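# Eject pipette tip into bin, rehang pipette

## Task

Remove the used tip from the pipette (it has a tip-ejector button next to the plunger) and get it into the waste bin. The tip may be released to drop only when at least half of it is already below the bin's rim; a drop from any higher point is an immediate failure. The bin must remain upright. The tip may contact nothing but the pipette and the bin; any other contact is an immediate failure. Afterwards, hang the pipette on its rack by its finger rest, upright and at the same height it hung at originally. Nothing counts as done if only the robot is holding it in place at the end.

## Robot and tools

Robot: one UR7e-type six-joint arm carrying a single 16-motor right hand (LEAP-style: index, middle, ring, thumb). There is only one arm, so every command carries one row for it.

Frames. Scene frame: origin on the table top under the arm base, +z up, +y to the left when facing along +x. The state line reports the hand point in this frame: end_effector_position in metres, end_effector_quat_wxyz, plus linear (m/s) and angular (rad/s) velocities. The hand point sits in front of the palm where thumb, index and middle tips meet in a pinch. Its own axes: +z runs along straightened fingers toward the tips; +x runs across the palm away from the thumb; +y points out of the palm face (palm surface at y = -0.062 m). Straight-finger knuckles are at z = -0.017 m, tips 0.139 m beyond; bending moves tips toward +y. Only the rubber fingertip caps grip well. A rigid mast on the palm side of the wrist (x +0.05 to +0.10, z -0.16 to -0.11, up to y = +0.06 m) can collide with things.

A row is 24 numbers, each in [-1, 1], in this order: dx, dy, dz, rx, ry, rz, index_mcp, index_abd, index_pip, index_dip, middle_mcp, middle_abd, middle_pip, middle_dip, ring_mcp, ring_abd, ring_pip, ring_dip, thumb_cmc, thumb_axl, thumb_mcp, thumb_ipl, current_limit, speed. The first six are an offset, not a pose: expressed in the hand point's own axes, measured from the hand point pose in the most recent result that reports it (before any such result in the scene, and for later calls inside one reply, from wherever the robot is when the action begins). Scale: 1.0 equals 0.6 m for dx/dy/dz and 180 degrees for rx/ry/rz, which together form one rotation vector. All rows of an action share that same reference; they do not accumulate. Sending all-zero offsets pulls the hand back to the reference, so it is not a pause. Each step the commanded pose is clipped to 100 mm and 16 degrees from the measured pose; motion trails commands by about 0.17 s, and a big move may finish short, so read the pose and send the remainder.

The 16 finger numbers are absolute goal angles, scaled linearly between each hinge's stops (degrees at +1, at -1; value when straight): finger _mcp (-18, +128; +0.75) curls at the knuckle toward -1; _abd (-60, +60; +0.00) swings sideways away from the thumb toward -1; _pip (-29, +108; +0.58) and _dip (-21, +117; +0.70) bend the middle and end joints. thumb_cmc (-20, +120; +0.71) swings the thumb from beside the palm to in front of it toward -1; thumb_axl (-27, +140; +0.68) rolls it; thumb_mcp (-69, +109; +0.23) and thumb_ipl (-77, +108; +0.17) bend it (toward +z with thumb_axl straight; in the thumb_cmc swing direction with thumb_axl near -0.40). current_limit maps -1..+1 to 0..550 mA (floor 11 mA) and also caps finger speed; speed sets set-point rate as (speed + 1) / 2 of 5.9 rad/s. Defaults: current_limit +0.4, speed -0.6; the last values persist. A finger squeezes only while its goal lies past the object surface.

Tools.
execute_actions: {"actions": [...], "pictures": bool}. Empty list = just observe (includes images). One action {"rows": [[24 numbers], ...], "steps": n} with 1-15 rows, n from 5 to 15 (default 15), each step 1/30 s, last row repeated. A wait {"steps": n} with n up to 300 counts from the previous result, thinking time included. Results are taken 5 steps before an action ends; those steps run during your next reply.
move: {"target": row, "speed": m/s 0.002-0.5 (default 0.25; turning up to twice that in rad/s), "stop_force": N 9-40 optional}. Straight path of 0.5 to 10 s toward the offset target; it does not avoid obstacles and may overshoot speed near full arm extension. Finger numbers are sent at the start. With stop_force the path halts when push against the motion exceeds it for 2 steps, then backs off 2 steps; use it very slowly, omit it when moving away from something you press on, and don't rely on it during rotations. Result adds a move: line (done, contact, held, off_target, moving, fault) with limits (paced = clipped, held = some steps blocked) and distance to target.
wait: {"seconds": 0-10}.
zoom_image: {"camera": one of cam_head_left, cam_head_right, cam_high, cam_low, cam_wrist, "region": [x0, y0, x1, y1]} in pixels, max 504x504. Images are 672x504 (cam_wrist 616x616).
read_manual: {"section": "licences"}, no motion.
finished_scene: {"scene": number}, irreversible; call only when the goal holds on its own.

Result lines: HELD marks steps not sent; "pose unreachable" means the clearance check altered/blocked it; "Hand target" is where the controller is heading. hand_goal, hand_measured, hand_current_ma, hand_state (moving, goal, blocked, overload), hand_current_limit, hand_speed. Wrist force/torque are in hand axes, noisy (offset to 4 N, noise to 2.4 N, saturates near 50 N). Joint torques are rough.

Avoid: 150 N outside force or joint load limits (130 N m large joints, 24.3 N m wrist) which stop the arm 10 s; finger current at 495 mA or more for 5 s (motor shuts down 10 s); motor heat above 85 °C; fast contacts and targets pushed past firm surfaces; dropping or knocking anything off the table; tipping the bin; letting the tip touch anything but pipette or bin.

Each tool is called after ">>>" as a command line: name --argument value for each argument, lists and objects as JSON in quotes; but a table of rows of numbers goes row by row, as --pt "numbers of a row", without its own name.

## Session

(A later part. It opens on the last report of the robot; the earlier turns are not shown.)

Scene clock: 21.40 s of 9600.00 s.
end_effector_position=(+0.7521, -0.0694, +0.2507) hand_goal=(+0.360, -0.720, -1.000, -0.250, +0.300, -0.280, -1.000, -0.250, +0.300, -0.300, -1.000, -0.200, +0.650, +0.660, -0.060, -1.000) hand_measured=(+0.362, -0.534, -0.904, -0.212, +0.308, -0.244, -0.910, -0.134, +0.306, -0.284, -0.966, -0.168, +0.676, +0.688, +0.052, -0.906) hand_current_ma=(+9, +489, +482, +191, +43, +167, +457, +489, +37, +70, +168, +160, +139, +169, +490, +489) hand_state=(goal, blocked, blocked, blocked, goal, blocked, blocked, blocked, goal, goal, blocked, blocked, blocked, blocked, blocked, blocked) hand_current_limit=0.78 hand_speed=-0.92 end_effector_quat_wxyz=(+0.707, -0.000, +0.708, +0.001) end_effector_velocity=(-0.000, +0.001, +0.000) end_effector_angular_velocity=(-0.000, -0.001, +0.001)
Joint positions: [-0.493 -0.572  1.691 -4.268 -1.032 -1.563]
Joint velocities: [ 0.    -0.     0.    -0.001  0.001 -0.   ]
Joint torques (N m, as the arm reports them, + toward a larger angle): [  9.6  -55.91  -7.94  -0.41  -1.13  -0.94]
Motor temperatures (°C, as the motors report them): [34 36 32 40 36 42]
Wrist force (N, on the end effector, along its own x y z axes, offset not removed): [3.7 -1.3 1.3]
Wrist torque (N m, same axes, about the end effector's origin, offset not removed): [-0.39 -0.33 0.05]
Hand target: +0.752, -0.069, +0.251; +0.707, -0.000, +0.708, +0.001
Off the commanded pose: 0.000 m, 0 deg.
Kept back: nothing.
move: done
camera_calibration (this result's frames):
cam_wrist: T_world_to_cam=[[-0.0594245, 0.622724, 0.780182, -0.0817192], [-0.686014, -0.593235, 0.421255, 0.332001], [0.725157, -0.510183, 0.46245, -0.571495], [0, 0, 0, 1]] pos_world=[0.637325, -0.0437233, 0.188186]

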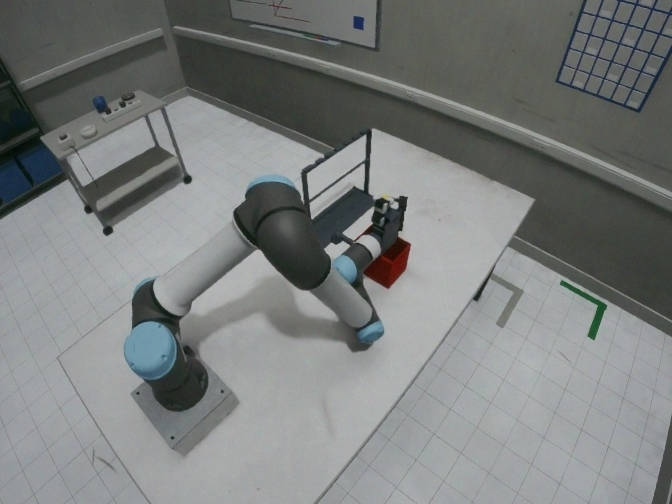

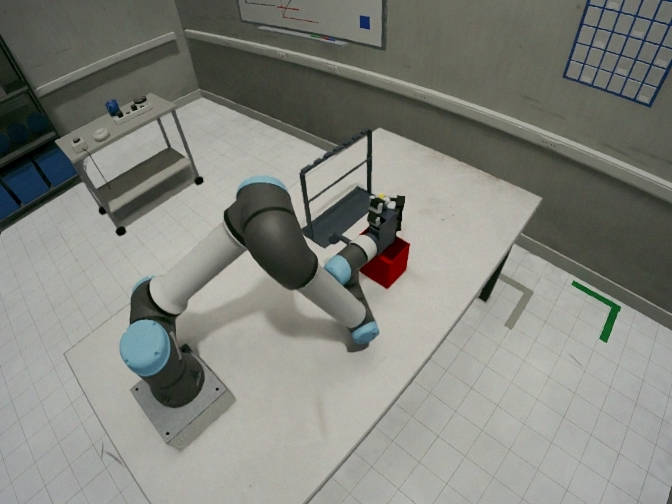

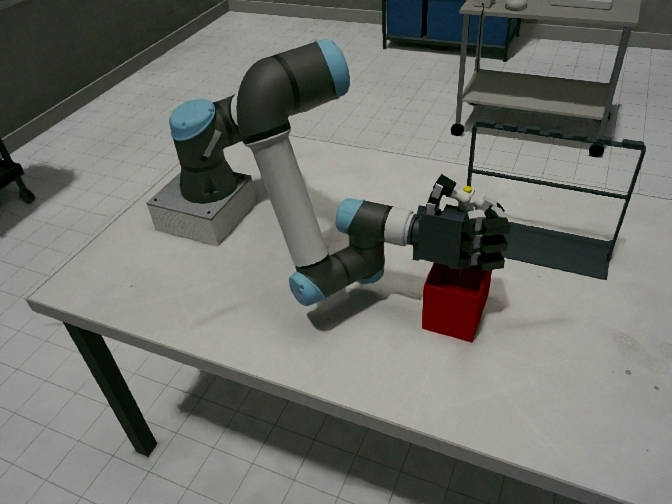

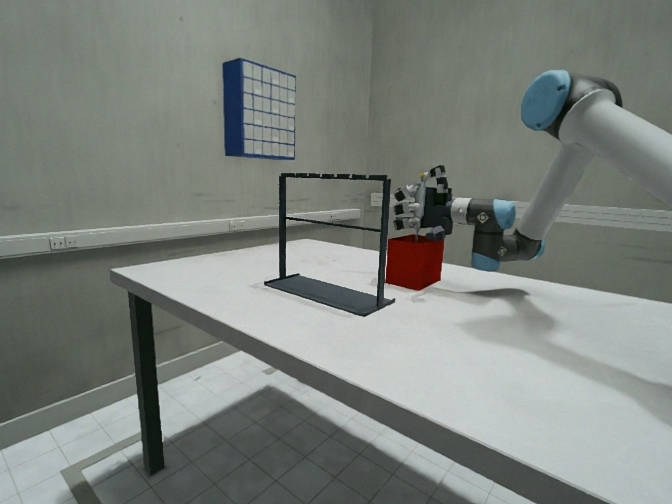

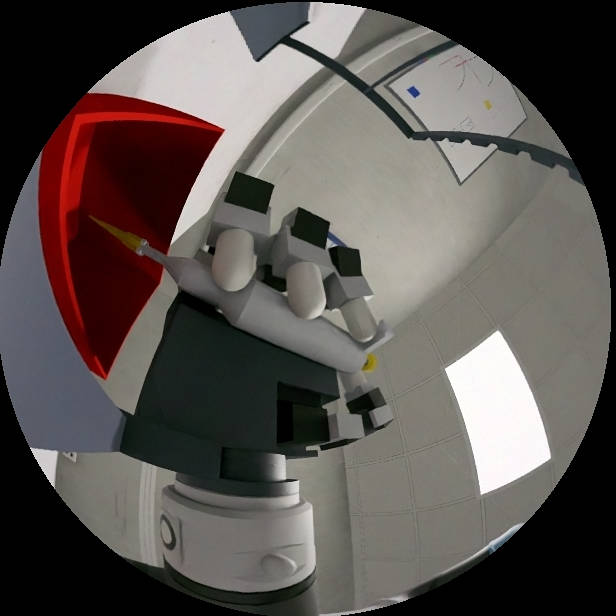

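>>> execute_actions --actions '[{"rows": [[0,0,0,0,0,0, 0.36,-0.8,-1.0,-0.25, 0.30,-0.45,-1.0,-0.3, 0.30,-0.5,-1.0,-0.25, 0.685,0.68,-0.1,-1.0, 1.0,-0.92]], "steps": 15}]'

>>> execute_actions --actions '[{"rows": [[0,0,0,0,0,0, 0.36,-0.8,-1.0,-0.25, 0.30,-0.45,-1.0,-0.3, 0.30,-0.5,-1.0,-0.25, 0.685,0.68,-0.1,-1.0, 1.0,-0.92]], "steps": 15}]'

>>> execute_actions --actions '[{"rows": [[0,0,0,0,0,0, 0.36,-0.8,-1.0,-0.25, 0.30,-0.45,-1.0,-0.3, 0.30,-0.5,-1.0,-0.25, 0.685,0.68,-0.1,-1.0, 0.78,-0.92]], "steps": 8}]' --pictures true

Scene clock: 22.43 s of 9600.00 s.
end_effector_position=(+0.7521, -0.0694, +0.2507) hand_goal=(+0.360, -0.800, -1.000, -0.250, +0.300, -0.450, -1.000, -0.300, +0.300, -0.500, -1.000, -0.250, +0.686, +0.680, -0.100, -1.000) hand_measured=(+0.354, -0.596, -0.908, -0.218, +0.312, -0.300, -0.910, -0.142, +0.304, -0.338, -0.958, -0.190, +0.684, +0.688, +0.042, -0.926) hand_current_ma=(-34, +490, +461, +160, +69, +202, +457, +548, +19, +118, +223, +305, -8, +52, +550, +503) hand_state=(goal, moving, blocked, moving, goal, moving, blocked, blocked, moving, moving, moving, moving, goal, goal, blocked, blocked) hand_current_limit=1.00 hand_speed=-0.92 end_effector_quat_wxyz=(+0.707, -0.000, +0.708, +0.001) end_effector_velocity=(+0.000, +0.000, -0.000) end_effector_angular_velocity=(+0.000, +0.000, -0.000)
Joint positions: [-0.493 -0.572  1.691 -4.268 -1.032 -1.563]
Joint velocities: [ 0.    -0.    -0.     0.001 -0.    -0.   ]
Joint torques (N m, as the arm reports them, + toward a larger angle): [  9.36 -55.4   -7.14  -0.43  -1.11  -1.06]
Motor temperatures (°C, as the motors report them): [34 36 32 40 36 42]
Wrist force (N, on the end effector, along its own x y z axes, offset not removed): [-3.4 1.7 0.9]
Wrist torque (N m, same axes, about the end effector's origin, offset not removed): [0.09 0.48 -0.55]
Steps of this call (steps 1 to 21: nothing new was sent; steps 22 to 31: the first 10 steps of this action). Readings (end_effector_position | what the end effector reports):
22: (+0.7521, -0.0694, +0.2507) | hand_goal=(+0.360, -0.800, -1.000, -0.250, +0.300, -0.450, -1.000, -0.300, +0.300, -0.500, -1.000, -0.250, +0.686, +0.680, -0.100, -1.000) hand_measured=(+0.362, -0.534, -0.904, -0.212, +0.308, -0.244, -0.910, -0.134, +0.306, -0.284, -0.966, -0.168, +0.676, +0.688, +0.052, -0.906) hand_current_ma=(+9, +490, +482, +191, +43, +167, +457, +489, +37, +70, +168, +160, +139, +169, +489, +490) hand_state=(goal, moving, blocked, blocked, goal, moving, blocked, moving, goal, moving, blocked, moving, moving, moving, moving, moving) hand_current_limit=1.00 hand_speed=-0.92
23: (+0.7521, -0.0694, +0.2507) | hand_goal=(+0.360, -0.800, -1.000, -0.250, +0.300, -0.450, -1.000, -0.300, +0.300, -0.500, -1.000, -0.250, +0.686, +0.680, -0.100, -1.000) hand_measured=(+0.362, -0.536, -0.904, -0.212, +0.308, -0.244, -0.910, -0.134, +0.306, -0.286, -0.966, -0.170, +0.678, +0.688, +0.052, -0.906) hand_current_ma=(+9, +509, +482, +188, +43, +185, +457, +511, +37, +88, +168, +180, +102, +148, +529, +527) hand_state=(goal, moving, blocked, blocked, goal, moving, blocked, moving, goal, moving, blocked, moving, moving, moving, moving, moving) hand_current_limit=1.00 hand_speed=-0.92
25: (+0.7521, -0.0694, +0.2507) | hand_goal=(+0.360, -0.800, -1.000, -0.250, +0.300, -0.450, -1.000, -0.300, +0.300, -0.500, -1.000, -0.250, +0.686, +0.680, -0.100, -1.000) hand_measured=(+0.360, -0.546, -0.904, -0.214, +0.308, -0.254, -0.910, -0.136, +0.306, -0.294, -0.966, -0.172, +0.678, +0.690, +0.052, -0.906) hand_current_ma=(+0, +486, +482, +182, +47, +187, +457, +550, +37, +97, +170, +238, +42, +81, +550, +550) hand_state=(goal, moving, blocked, blocked, goal, moving, blocked, moving, goal, moving, blocked, moving, moving, moving, blocked, blocked) hand_current_limit=1.00 hand_speed=-0.92
29: (+0.7521, -0.0694, +0.2507) | hand_goal=(+0.360, -0.800, -1.000, -0.250, +0.300, -0.450, -1.000, -0.300, +0.300, -0.500, -1.000, -0.250, +0.686, +0.680, -0.100, -1.000) hand_measured=(+0.356, -0.590, -0.908, -0.216, +0.312, -0.292, -0.910, -0.142, +0.306, -0.330, -0.962, -0.184, +0.684, +0.688, +0.042, -0.926) hand_current_ma=(-30, +458, +461, +164, +65, +163, +457, +550, +29, +91, +209, +297, -8, +47, +524, +492) hand_state=(moving, moving, moving, moving, goal, moving, blocked, moving, goal, moving, moving, moving, moving, moving, moving, moving) hand_current_limit=1.00 hand_speed=-0.92
31: the state above

Scene clock: 22.93 s of 9600.00 s.
end_effector_position=(+0.7521, -0.0694, +0.2507) hand_goal=(+0.360, -0.800, -1.000, -0.250, +0.300, -0.450, -1.000, -0.300, +0.300, -0.500, -1.000, -0.250, +0.686, +0.680, -0.100, -1.000) hand_measured=(+0.350, -0.642, -0.908, -0.224, +0.312, -0.412, -0.910, -0.146, +0.304, -0.418, -0.948, -0.194, +0.686, +0.688, +0.048, -0.926) hand_current_ma=(-55, +492, +453, +128, +71, +150, +458, +545, +24, +253, +262, +279, +0, +52, +550, +502) hand_state=(goal, moving, moving, blocked, goal, moving, blocked, blocked, goal, moving, blocked, blocked, goal, goal, moving, blocked) hand_current_limit=1.00 hand_speed=-0.92 end_effector_quat_wxyz=(+0.707, -0.000, +0.708, +0.001) end_effector_velocity=(+0.000, +0.000, -0.000) end_effector_angular_velocity=(+0.001, +0.001, +0.001)
Joint positions: [-0.493 -0.572  1.691 -4.268 -1.032 -1.563]
Joint velocities: [ 0.    -0.     0.     0.001  0.    -0.   ]
Joint torques (N m, as the arm reports them, + toward a larger angle): [  9.85 -56.39  -6.8   -0.53  -1.06  -0.88]
Motor temperatures (°C, as the motors report them): [34 36 32 40 36 42]
Wrist force (N, on the end effector, along its own x y z axes, offset not removed): [0.9 2.1 -1.3]
Wrist torque (N m, same axes, about the end effector's origin, offset not removed): [0.48 -0.12 -0.03]
Off your previous action's commanded pose: 0.000 m, 0 deg at its last step (step 5 of this call).
Steps of this call (steps 1 to 5: the last 5 steps of your previous action; steps 6 to 15: the first 10 steps of this action, its rows measured from where the robot was after step 5). Readings (end_effector_position | what the end effector reports):
5: (+0.7521, -0.0694, +0.2507) | hand_goal=(+0.360, -0.800, -1.000, -0.250, +0.300, -0.450, -1.000, -0.300, +0.300, -0.500, -1.000, -0.250, +0.686, +0.680, -0.100, -1.000) hand_measured=(+0.352, -0.610, -0.908, -0.220, +0.312, -0.336, -0.910, -0.144, +0.304, -0.364, -0.954, -0.192, +0.684, +0.688, +0.042, -0.926) hand_current_ma=(-40, +550, +461, +148, +67, +175, +457, +546, +24, +165, +235, +286, -5, +52, +550, +502) hand_state=(goal, moving, blocked, blocked, goal, moving, blocked, blocked, goal, moving, moving, blocked, goal, goal, blocked, blocked) hand_current_limit=1.00 hand_speed=-0.92
6: (+0.7521, -0.0694, +0.2507) | hand_goal=(+0.360, -0.800, -1.000, -0.250, +0.300, -0.450, -1.000, -0.300, +0.300, -0.500, -1.000, -0.250, +0.686, +0.680, -0.100, -1.000) hand_measured=(+0.352, -0.610, -0.908, -0.220, +0.312, -0.346, -0.910, -0.144, +0.304, -0.368, -0.954, -0.194, +0.684, +0.688, +0.042, -0.926) hand_current_ma=(-40, +548, +461, +147, +67, +173, +457, +546, +24, +180, +238, +284, -4, +52, +550, +502) hand_state=(goal, blocked, blocked, blocked, goal, moving, blocked, blocked, goal, moving, moving, blocked, goal, goal, blocked, blocked) hand_current_limit=1.00 hand_speed=-0.92
7: (+0.7521, -0.0694, +0.2507) | hand_goal=(+0.360, -0.800, -1.000, -0.250, +0.300, -0.450, -1.000, -0.300, +0.300, -0.500, -1.000, -0.250, +0.686, +0.680, -0.100, -1.000) hand_measured=(+0.352, -0.612, -0.908, -0.220, +0.312, -0.352, -0.910, -0.144, +0.304, -0.374, -0.952, -0.194, +0.686, +0.688, +0.042, -0.926) hand_current_ma=(-40, +520, +461, +148, +67, +189, +457, +546, +24, +189, +240, +281, -5, +52, +550, +502) hand_state=(goal, moving, blocked, blocked, goal, moving, blocked, blocked, goal, moving, blocked, blocked, goal, goal, blocked, blocked) hand_current_limit=1.00 hand_speed=-0.92
9: (+0.7521, -0.0694, +0.2507) | hand_goal=(+0.360, -0.800, -1.000, -0.250, +0.300, -0.450, -1.000, -0.300, +0.300, -0.500, -1.000, -0.250, +0.686, +0.680, -0.100, -1.000) hand_measured=(+0.352, -0.618, -0.908, -0.222, +0.312, -0.368, -0.910, -0.144, +0.304, -0.384, -0.952, -0.194, +0.686, +0.688, +0.042, -0.926) hand_current_ma=(-41, +543, +461, +139, +67, +169, +457, +548, +24, +208, +250, +282, -3, +52, +550, +502) hand_state=(goal, moving, blocked, moving, goal, moving, blocked, blocked, goal, moving, moving, blocked, goal, goal, blocked, blocked) hand_current_limit=1.00 hand_speed=-0.92
13: (+0.7521, -0.0694, +0.2507) | hand_goal=(+0.360, -0.800, -1.000, -0.250, +0.300, -0.450, -1.000, -0.300, +0.300, -0.500, -1.000, -0.250, +0.686, +0.680, -0.100, -1.000) hand_measured=(+0.352, -0.632, -0.908, -0.224, +0.312, -0.398, -0.910, -0.146, +0.304, -0.406, -0.948, -0.194, +0.686, +0.688, +0.044, -0.926) hand_current_ma=(-49, +518, +461, +129, +67, +166, +457, +545, +24, +238, +260, +281, +0, +52, +550, +502) hand_state=(goal, moving, blocked, moving, goal, moving, blocked, blocked, goal, moving, blocked, blocked, goal, goal, moving, blocked) hand_current_limit=1.00 hand_speed=-0.92
15: the state above

Scene clock: 23.20 s of 9600.00 s.
end_effector_position=(+0.7521, -0.0694, +0.2507) hand_goal=(+0.360, -0.800, -1.000, -0.250, +0.300, -0.450, -1.000, -0.300, +0.300, -0.500, -1.000, -0.250, +0.686, +0.680, -0.100, -1.000) hand_measured=(+0.348, -0.668, -0.910, -0.228, +0.316, -0.430, -0.908, -0.148, +0.304, -0.446, -0.946, -0.198, +0.686, +0.688, +0.056, -0.926) hand_current_ma=(-65, +474, +455, +115, +87, +88, +461, +487, +24, +243, +268, +265, +0, +51, +470, +489) hand_state=(goal, moving, blocked, blocked, goal, moving, blocked, blocked, goal, moving, blocked, moving, goal, goal, moving, blocked) hand_current_limit=0.78 hand_speed=-0.92 end_effector_quat_wxyz=(+0.707, -0.000, +0.708, +0.001) end_effector_velocity=(-0.000, -0.001, +0.001) end_effector_angular_velocity=(-0.001, -0.002, -0.000)
Joint positions: [-0.493 -0.572  1.691 -4.268 -1.032 -1.563]
Joint velocities: [-0.001 -0.    -0.001 -0.002  0.001 -0.   ]
Joint torques (N m, as the arm reports them, + toward a larger angle): [ 10.07 -56.07  -6.91  -0.48  -1.04  -0.9 ]
Motor temperatures (°C, as the motors report them): [34 36 32 40 36 42]
Wrist force (N, on the end effector, along its own x y z axes, offset not removed): [-2.6 -3.7 1.3]
Wrist torque (N m, same axes, about the end effector's origin, offset not removed): [-0.60 0.53 -0.57]
Off your previous action's commanded pose: 0.000 m, 0 deg at its last step (step 5 of this call).
Steps of this call (steps 1 to 5: the last 5 steps of your previous action; steps 6 to 8: the first 3 steps of this action, its rows measured from where the robot was after step 5). Readings (end_effector_position | what the end effector reports):
5: (+0.7521, -0.0694, +0.2507) | hand_goal=(+0.360, -0.800, -1.000, -0.250, +0.300, -0.450, -1.000, -0.300, +0.300, -0.500, -1.000, -0.250, +0.686, +0.680, -0.100, -1.000) hand_measured=(+0.348, -0.664, -0.910, -0.226, +0.316, -0.426, -0.908, -0.148, +0.304, -0.442, -0.946, -0.196, +0.686, +0.688, +0.052, -0.926) hand_current_ma=(-65, +534, +455, +115, +84, +96, +461, +547, +24, +253, +268, +274, +0, +52, +550, +502) hand_state=(goal, moving, blocked, blocked, goal, moving, blocked, blocked, goal, moving, blocked, blocked, goal, goal, moving, blocked) hand_current_limit=1.00 hand_speed=-0.92
6: (+0.7521, -0.0694, +0.2507) | hand_goal=(+0.360, -0.800, -1.000, -0.250, +0.300, -0.450, -1.000, -0.300, +0.300, -0.500, -1.000, -0.250, +0.686, +0.680, -0.100, -1.000) hand_measured=(+0.348, -0.666, -0.910, -0.228, +0.316, -0.428, -0.908, -0.148, +0.304, -0.444, -0.946, -0.196, +0.686, +0.688, +0.052, -0.926) hand_current_ma=(-66, +541, +455, +112, +85, +92, +461, +548, +24, +248, +268, +274, +0, +52, +550, +502) hand_state=(goal, moving, blocked, blocked, goal, moving, blocked, blocked, goal, moving, blocked, blocked, goal, goal, blocked, blocked) hand_current_limit=0.78 hand_speed=-0.92
7: (+0.7521, -0.0694, +0.2507) | hand_goal=(+0.360, -0.800, -1.000, -0.250, +0.300, -0.450, -1.000, -0.300, +0.300, -0.500, -1.000, -0.250, +0.686, +0.680, -0.100, -1.000) hand_measured=(+0.348, -0.668, -0.910, -0.228, +0.316, -0.430, -0.908, -0.148, +0.304, -0.446, -0.946, -0.198, +0.686, +0.688, +0.056, -0.926) hand_current_ma=(-65, +479, +455, +115, +86, +79, +461, +483, +24, +235, +268, +254, +0, +48, +490, +488) hand_state=(goal, moving, blocked, blocked, goal, moving, blocked, moving, goal, moving, blocked, moving, goal, goal, moving, moving) hand_current_limit=0.78 hand_speed=-0.92
8: the state above
camera_calibration (this result's frames):
cam_wrist: T_world_to_cam=[[-0.0594244, 0.622724, 0.780182, -0.0817194], [-0.686014, -0.593235, 0.421256, 0.332001], [0.725157, -0.510183, 0.46245, -0.571495], [0, 0, 0, 1]] pos_world=[0.637325, -0.0437234, 0.188186]

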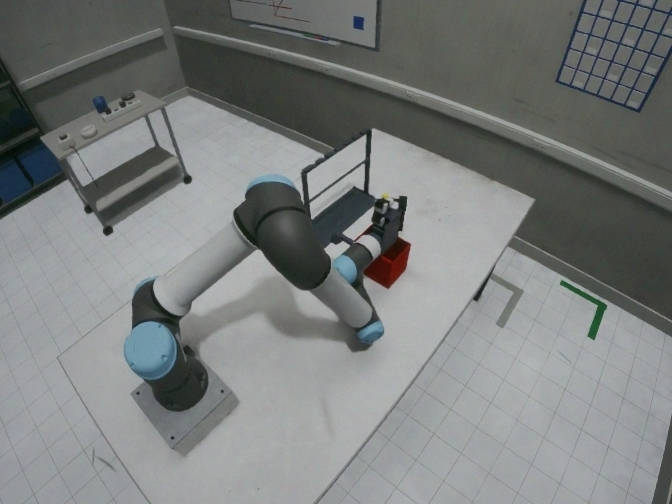

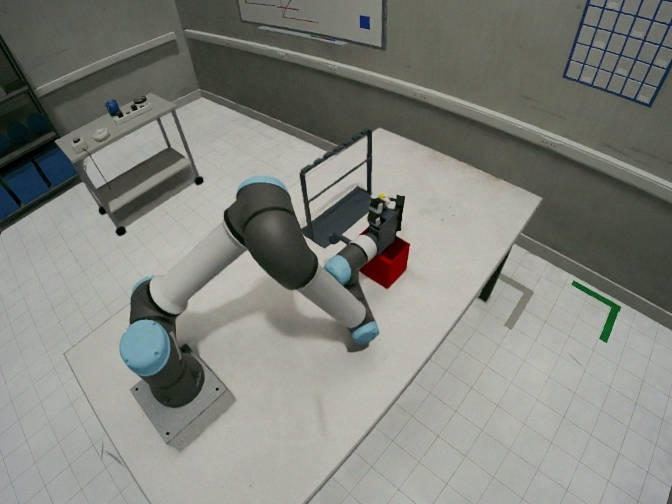

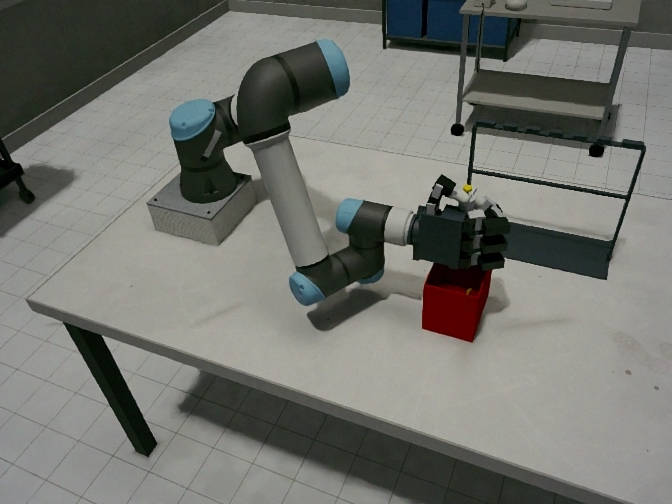

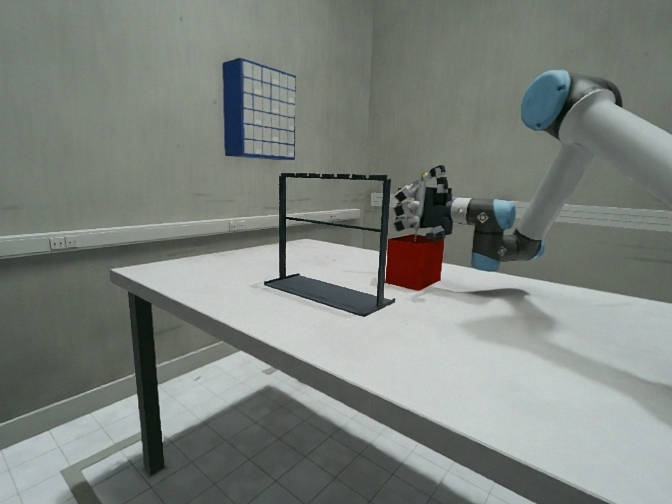

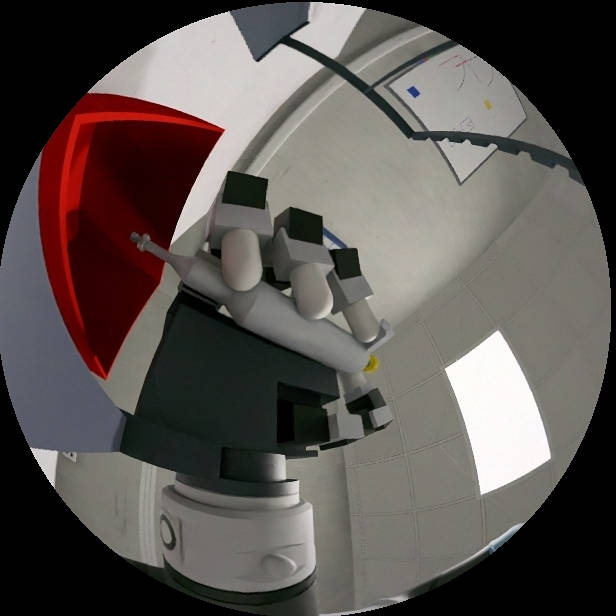

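>>> execute_actions --actions '[]'

Scene clock: 23.70 s of 9600.00 s.
end_effector_position=(+0.7521, -0.0694, +0.2507) hand_goal=(+0.360, -0.800, -1.000, -0.250, +0.300, -0.450, -1.000, -0.300, +0.300, -0.500, -1.000, -0.250, +0.686, +0.680, -0.100, -1.000) hand_measured=(+0.348, -0.670, -0.910, -0.228, +0.316, -0.430, -0.908, -0.148, +0.304, -0.446, -0.946, -0.198, +0.686, +0.688, +0.058, -0.926) hand_current_ma=(-65, +489, +455, +115, +86, +87, +461, +490, +24, +242, +268, +265, +0, +51, +489, +490) hand_state=(goal, blocked, blocked, blocked, goal, goal, blocked, blocked, goal, blocked, blocked, blocked, goal, goal, blocked, blocked) hand_current_limit=0.78 hand_speed=-0.92 end_effector_quat_wxyz=(+0.707, -0.000, +0.708, +0.001) end_effector_velocity=(+0.000, -0.000, +0.001) end_effector_angular_velocity=(-0.001, -0.002, -0.001)
Joint positions: [-0.493 -0.572  1.691 -4.268 -1.032 -1.563]
Joint velocities: [ 0.    -0.    -0.001 -0.002 -0.001  0.   ]
Joint torques (N m, as the arm reports them, + toward a larger angle): [  9.74 -56.01  -7.49  -0.34  -1.27  -0.79]
Motor temperatures (°C, as the motors report them): [34 36 32 40 36 42]
Wrist force (N, on the end effector, along its own x y z axes, offset not removed): [1.0 2.0 3.0]
Wrist torque (N m, same axes, about the end effector's origin, offset not removed): [-0.03 -0.28 -0.44]
Hand target: +0.752, -0.069, +0.251; +0.707, -0.000, +0.708, +0.001
Off the commanded pose: 0.000 m, 0 deg.
Kept back: nothing.
Steps of this call (steps 1 to 5: the last 5 steps of your previous action; steps 6 to 15: nothing new was sent). Readings (end_effector_position | what the end effector reports):
1: (+0.7521, -0.0694, +0.2507) | hand_goal=(+0.360, -0.800, -1.000, -0.250, +0.300, -0.450, -1.000, -0.300, +0.300, -0.500, -1.000, -0.250, +0.686, +0.680, -0.100, -1.000) hand_measured=(+0.348, -0.670, -0.910, -0.228, +0.316, -0.430, -0.908, -0.148, +0.304, -0.446, -0.946, -0.198, +0.686, +0.688, +0.058, -0.926) hand_current_ma=(-65, +485, +455, +115, +87, +87, +461, +489, +24, +242, +268, +265, +0, +51, +490, +489) hand_state=(goal, moving, blocked, blocked, goal, goal, blocked, blocked, goal, blocked, blocked, blocked, goal, goal, moving, blocked) hand_current_limit=0.78 hand_speed=-0.92
2: (+0.7521, -0.0694, +0.2507) | hand_goal=(+0.360, -0.800, -1.000, -0.250, +0.300, -0.450, -1.000, -0.300, +0.300, -0.500, -1.000, -0.250, +0.686, +0.680, -0.100, -1.000) hand_measured=(+0.348, -0.670, -0.910, -0.228, +0.316, -0.430, -0.908, -0.148, +0.304, -0.446, -0.946, -0.198, +0.686, +0.688, +0.058, -0.926) hand_current_ma=(-65, +490, +455, +115, +87, +87, +461, +489, +24, +242, +268, +265, +0, +51, +488, +489) hand_state=(goal, blocked, blocked, blocked, goal, goal, blocked, blocked, goal, blocked, blocked, blocked, goal, goal, blocked, blocked) hand_current_limit=0.78 hand_speed=-0.92
4: (+0.7521, -0.0694, +0.2507) | hand_goal=(+0.360, -0.800, -1.000, -0.250, +0.300, -0.450, -1.000, -0.300, +0.300, -0.500, -1.000, -0.250, +0.686, +0.680, -0.100, -1.000) hand_measured=(+0.348, -0.670, -0.910, -0.228, +0.316, -0.430, -0.908, -0.148, +0.304, -0.446, -0.946, -0.198, +0.686, +0.688, +0.058, -0.926) hand_current_ma=(-65, +489, +455, +115, +86, +87, +461, +489, +24, +242, +268, +265, +0, +51, +489, +489) hand_state=(goal, blocked, blocked, blocked, goal, goal, blocked, blocked, goal, blocked, blocked, blocked, goal, goal, blocked, blocked) hand_current_limit=0.78 hand_speed=-0.92
8: (+0.7521, -0.0694, +0.2507) | hand_goal=(+0.360, -0.800, -1.000, -0.250, +0.300, -0.450, -1.000, -0.300, +0.300, -0.500, -1.000, -0.250, +0.686, +0.680, -0.100, -1.000) hand_measured=(+0.348, -0.670, -0.910, -0.228, +0.316, -0.430, -0.908, -0.148, +0.304, -0.446, -0.946, -0.198, +0.686, +0.688, +0.058, -0.926) hand_current_ma=(-65, +490, +455, +115, +86, +87, +461, +489, +24, +242, +268, +265, +0, +51, +490, +490) hand_state=(goal, blocked, blocked, blocked, goal, goal, blocked, blocked, goal, blocked, blocked, blocked, goal, goal, blocked, blocked) hand_current_limit=0.78 hand_speed=-0.92
15: the state above
camera_calibration (this result's frames):
cam_wrist: T_world_to_cam=[[-0.0594244, 0.622724, 0.780182, -0.0817193], [-0.686014, -0.593235, 0.421256, 0.332001], [0.725157, -0.510183, 0.46245, -0.571495], [0, 0, 0, 1]] pos_world=[0.637325, -0.0437233, 0.188186]

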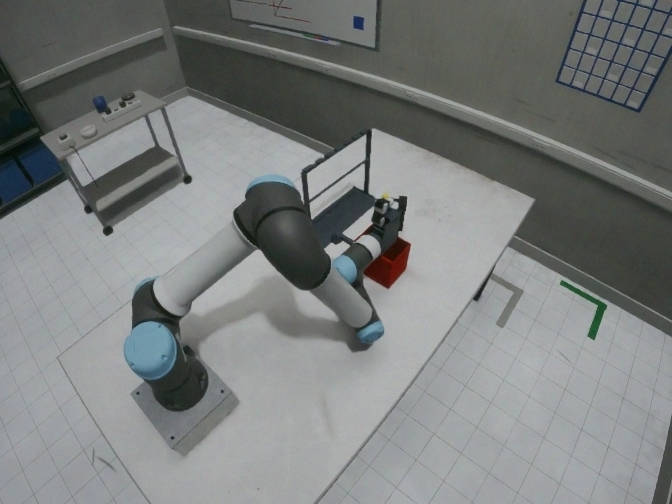

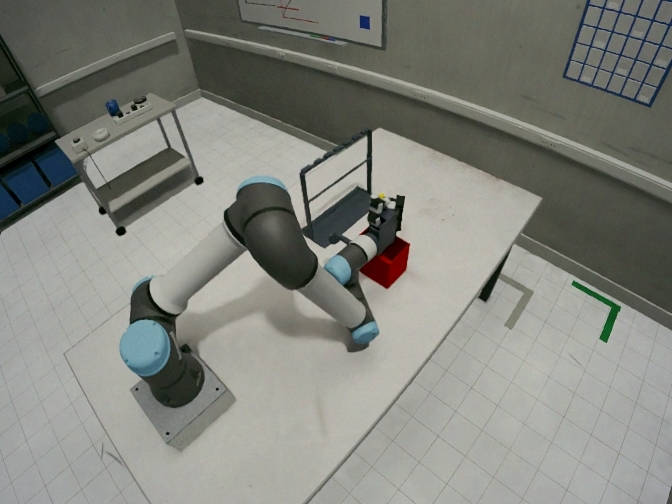

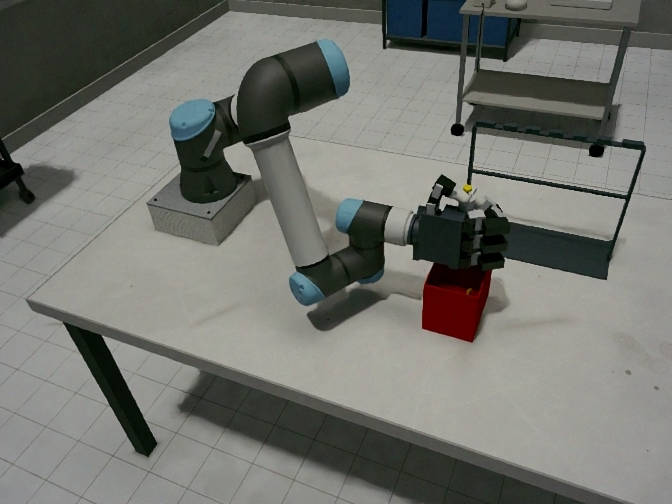

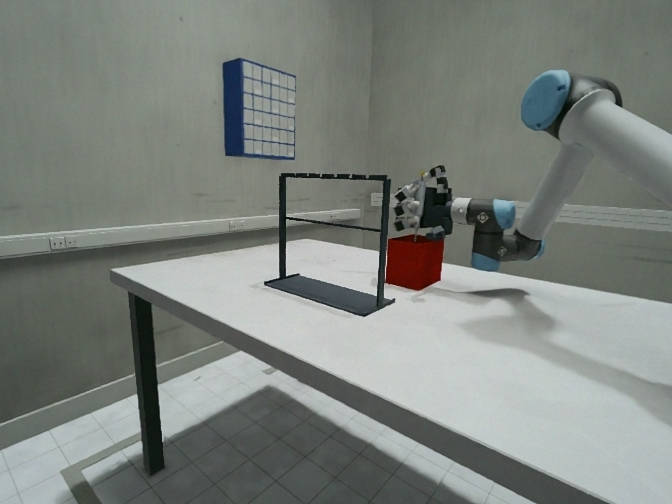

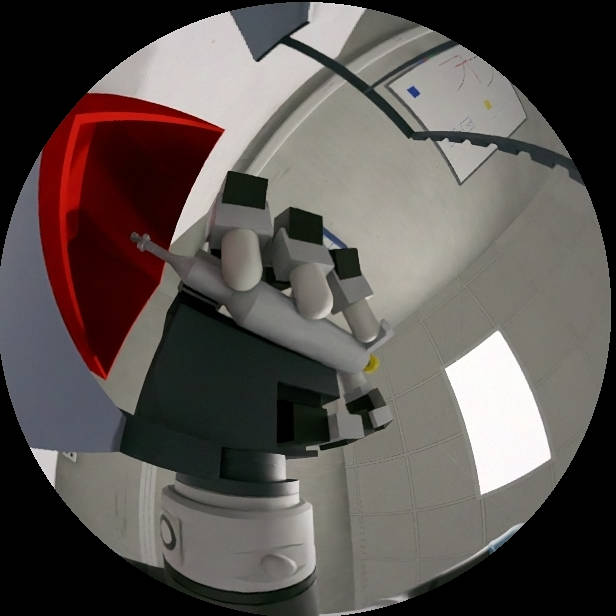

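>>> move --target '[-0.1,0,0,0,0,0, 0.36,-0.45,-1.0,-0.25, 0.30,-0.15,-1.0,-0.3, 0.30,-0.15,-1.0,-0.25, 0.68,0.68,0.0,-0.9, 0.7,-0.9]' --speed 0.08

Scene clock: 25.43 s of 9600.00 s.
end_effector_position=(+0.7522, -0.0693, +0.3106) hand_goal=(+0.360, -0.450, -1.000, -0.250, +0.300, -0.150, -1.000, -0.300, +0.300, -0.150, -1.000, -0.250, +0.680, +0.680, +0.000, -0.900) hand_measured=(+0.386, -0.492, -0.910, -0.218, +0.318, -0.212, -0.908, -0.150, +0.308, -0.188, -0.946, -0.212, +0.684, +0.682, +0.022, -0.890) hand_current_ma=(+142, -185, +455, +165, +99, -280, +461, +467, +39, -175, +268, +193, +17, +16, +151, +65) hand_state=(blocked, blocked, blocked, blocked, goal, blocked, blocked, blocked, goal, blocked, blocked, blocked, goal, goal, blocked, goal) hand_current_limit=0.70 hand_speed=-0.90 end_effector_quat_wxyz=(+0.707, -0.000, +0.708, +0.001) end_effector_velocity=(-0.000, -0.000, +0.000) end_effector_angular_velocity=(-0.000, -0.000, +0.000)
Joint positions: [-0.493 -0.697  1.726 -4.177 -1.032 -1.563]
Joint velocities: [-0. -0.  0. -0.  0. -0.]
Joint torques (N m, as the arm reports them, + toward a larger angle): [-13.47 -56.66  -1.62  -0.11   1.35  -1.68]
Motor temperatures (°C, as the motors report them): [34 36 32 40 36 42]
Wrist force (N, on the end effector, along its own x y z axes, offset not removed): [-1.6 -0.3 5.0]
Wrist torque (N m, same axes, about the end effector's origin, offset not removed): [-0.76 0.29 -0.58]
Hand target: +0.752, -0.069, +0.311; +0.707, -0.000, +0.708, +0.001
Off the commanded pose: 0.000 m, 0 deg.
Kept back: nothing.
move: done
camera_calibration (this result's frames):
cam_wrist: T_world_to_cam=[[-0.0594249, 0.622722, 0.780183, -0.128528], [-0.686014, -0.593237, 0.421254, 0.306804], [0.725157, -0.510184, 0.462449, -0.599241], [0, 0, 0, 1]] pos_world=[0.637378, -0.0436785, 0.248152]

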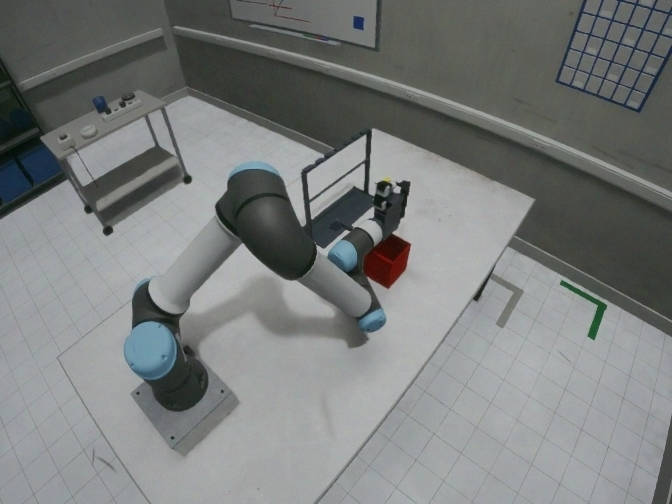

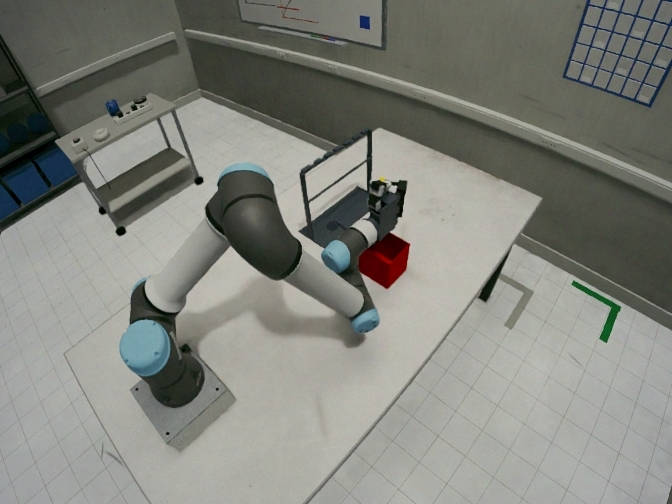

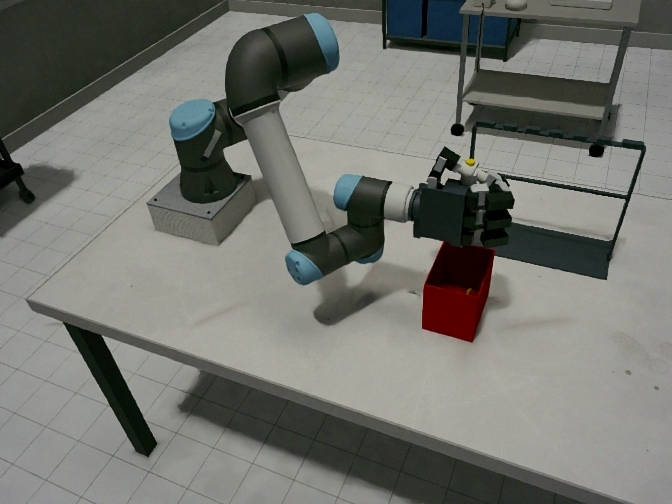

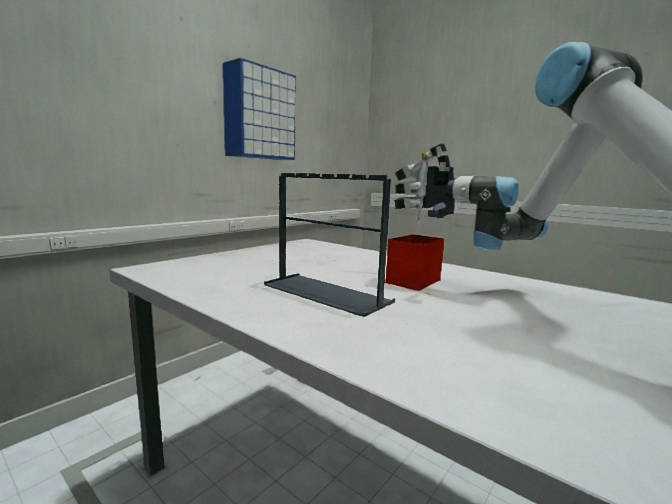

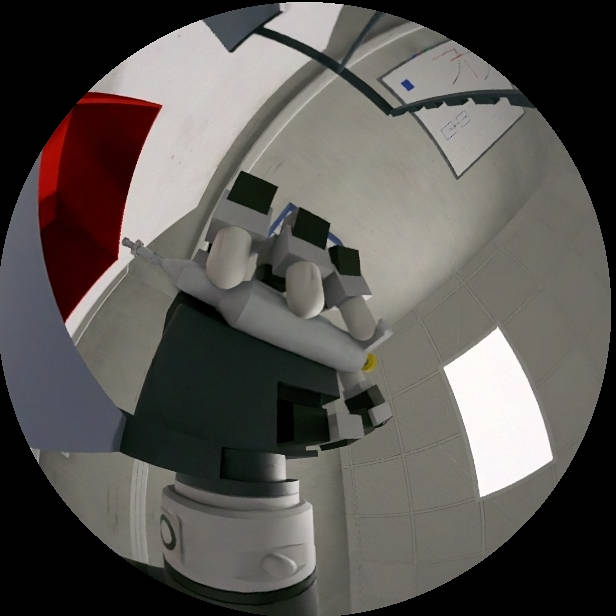

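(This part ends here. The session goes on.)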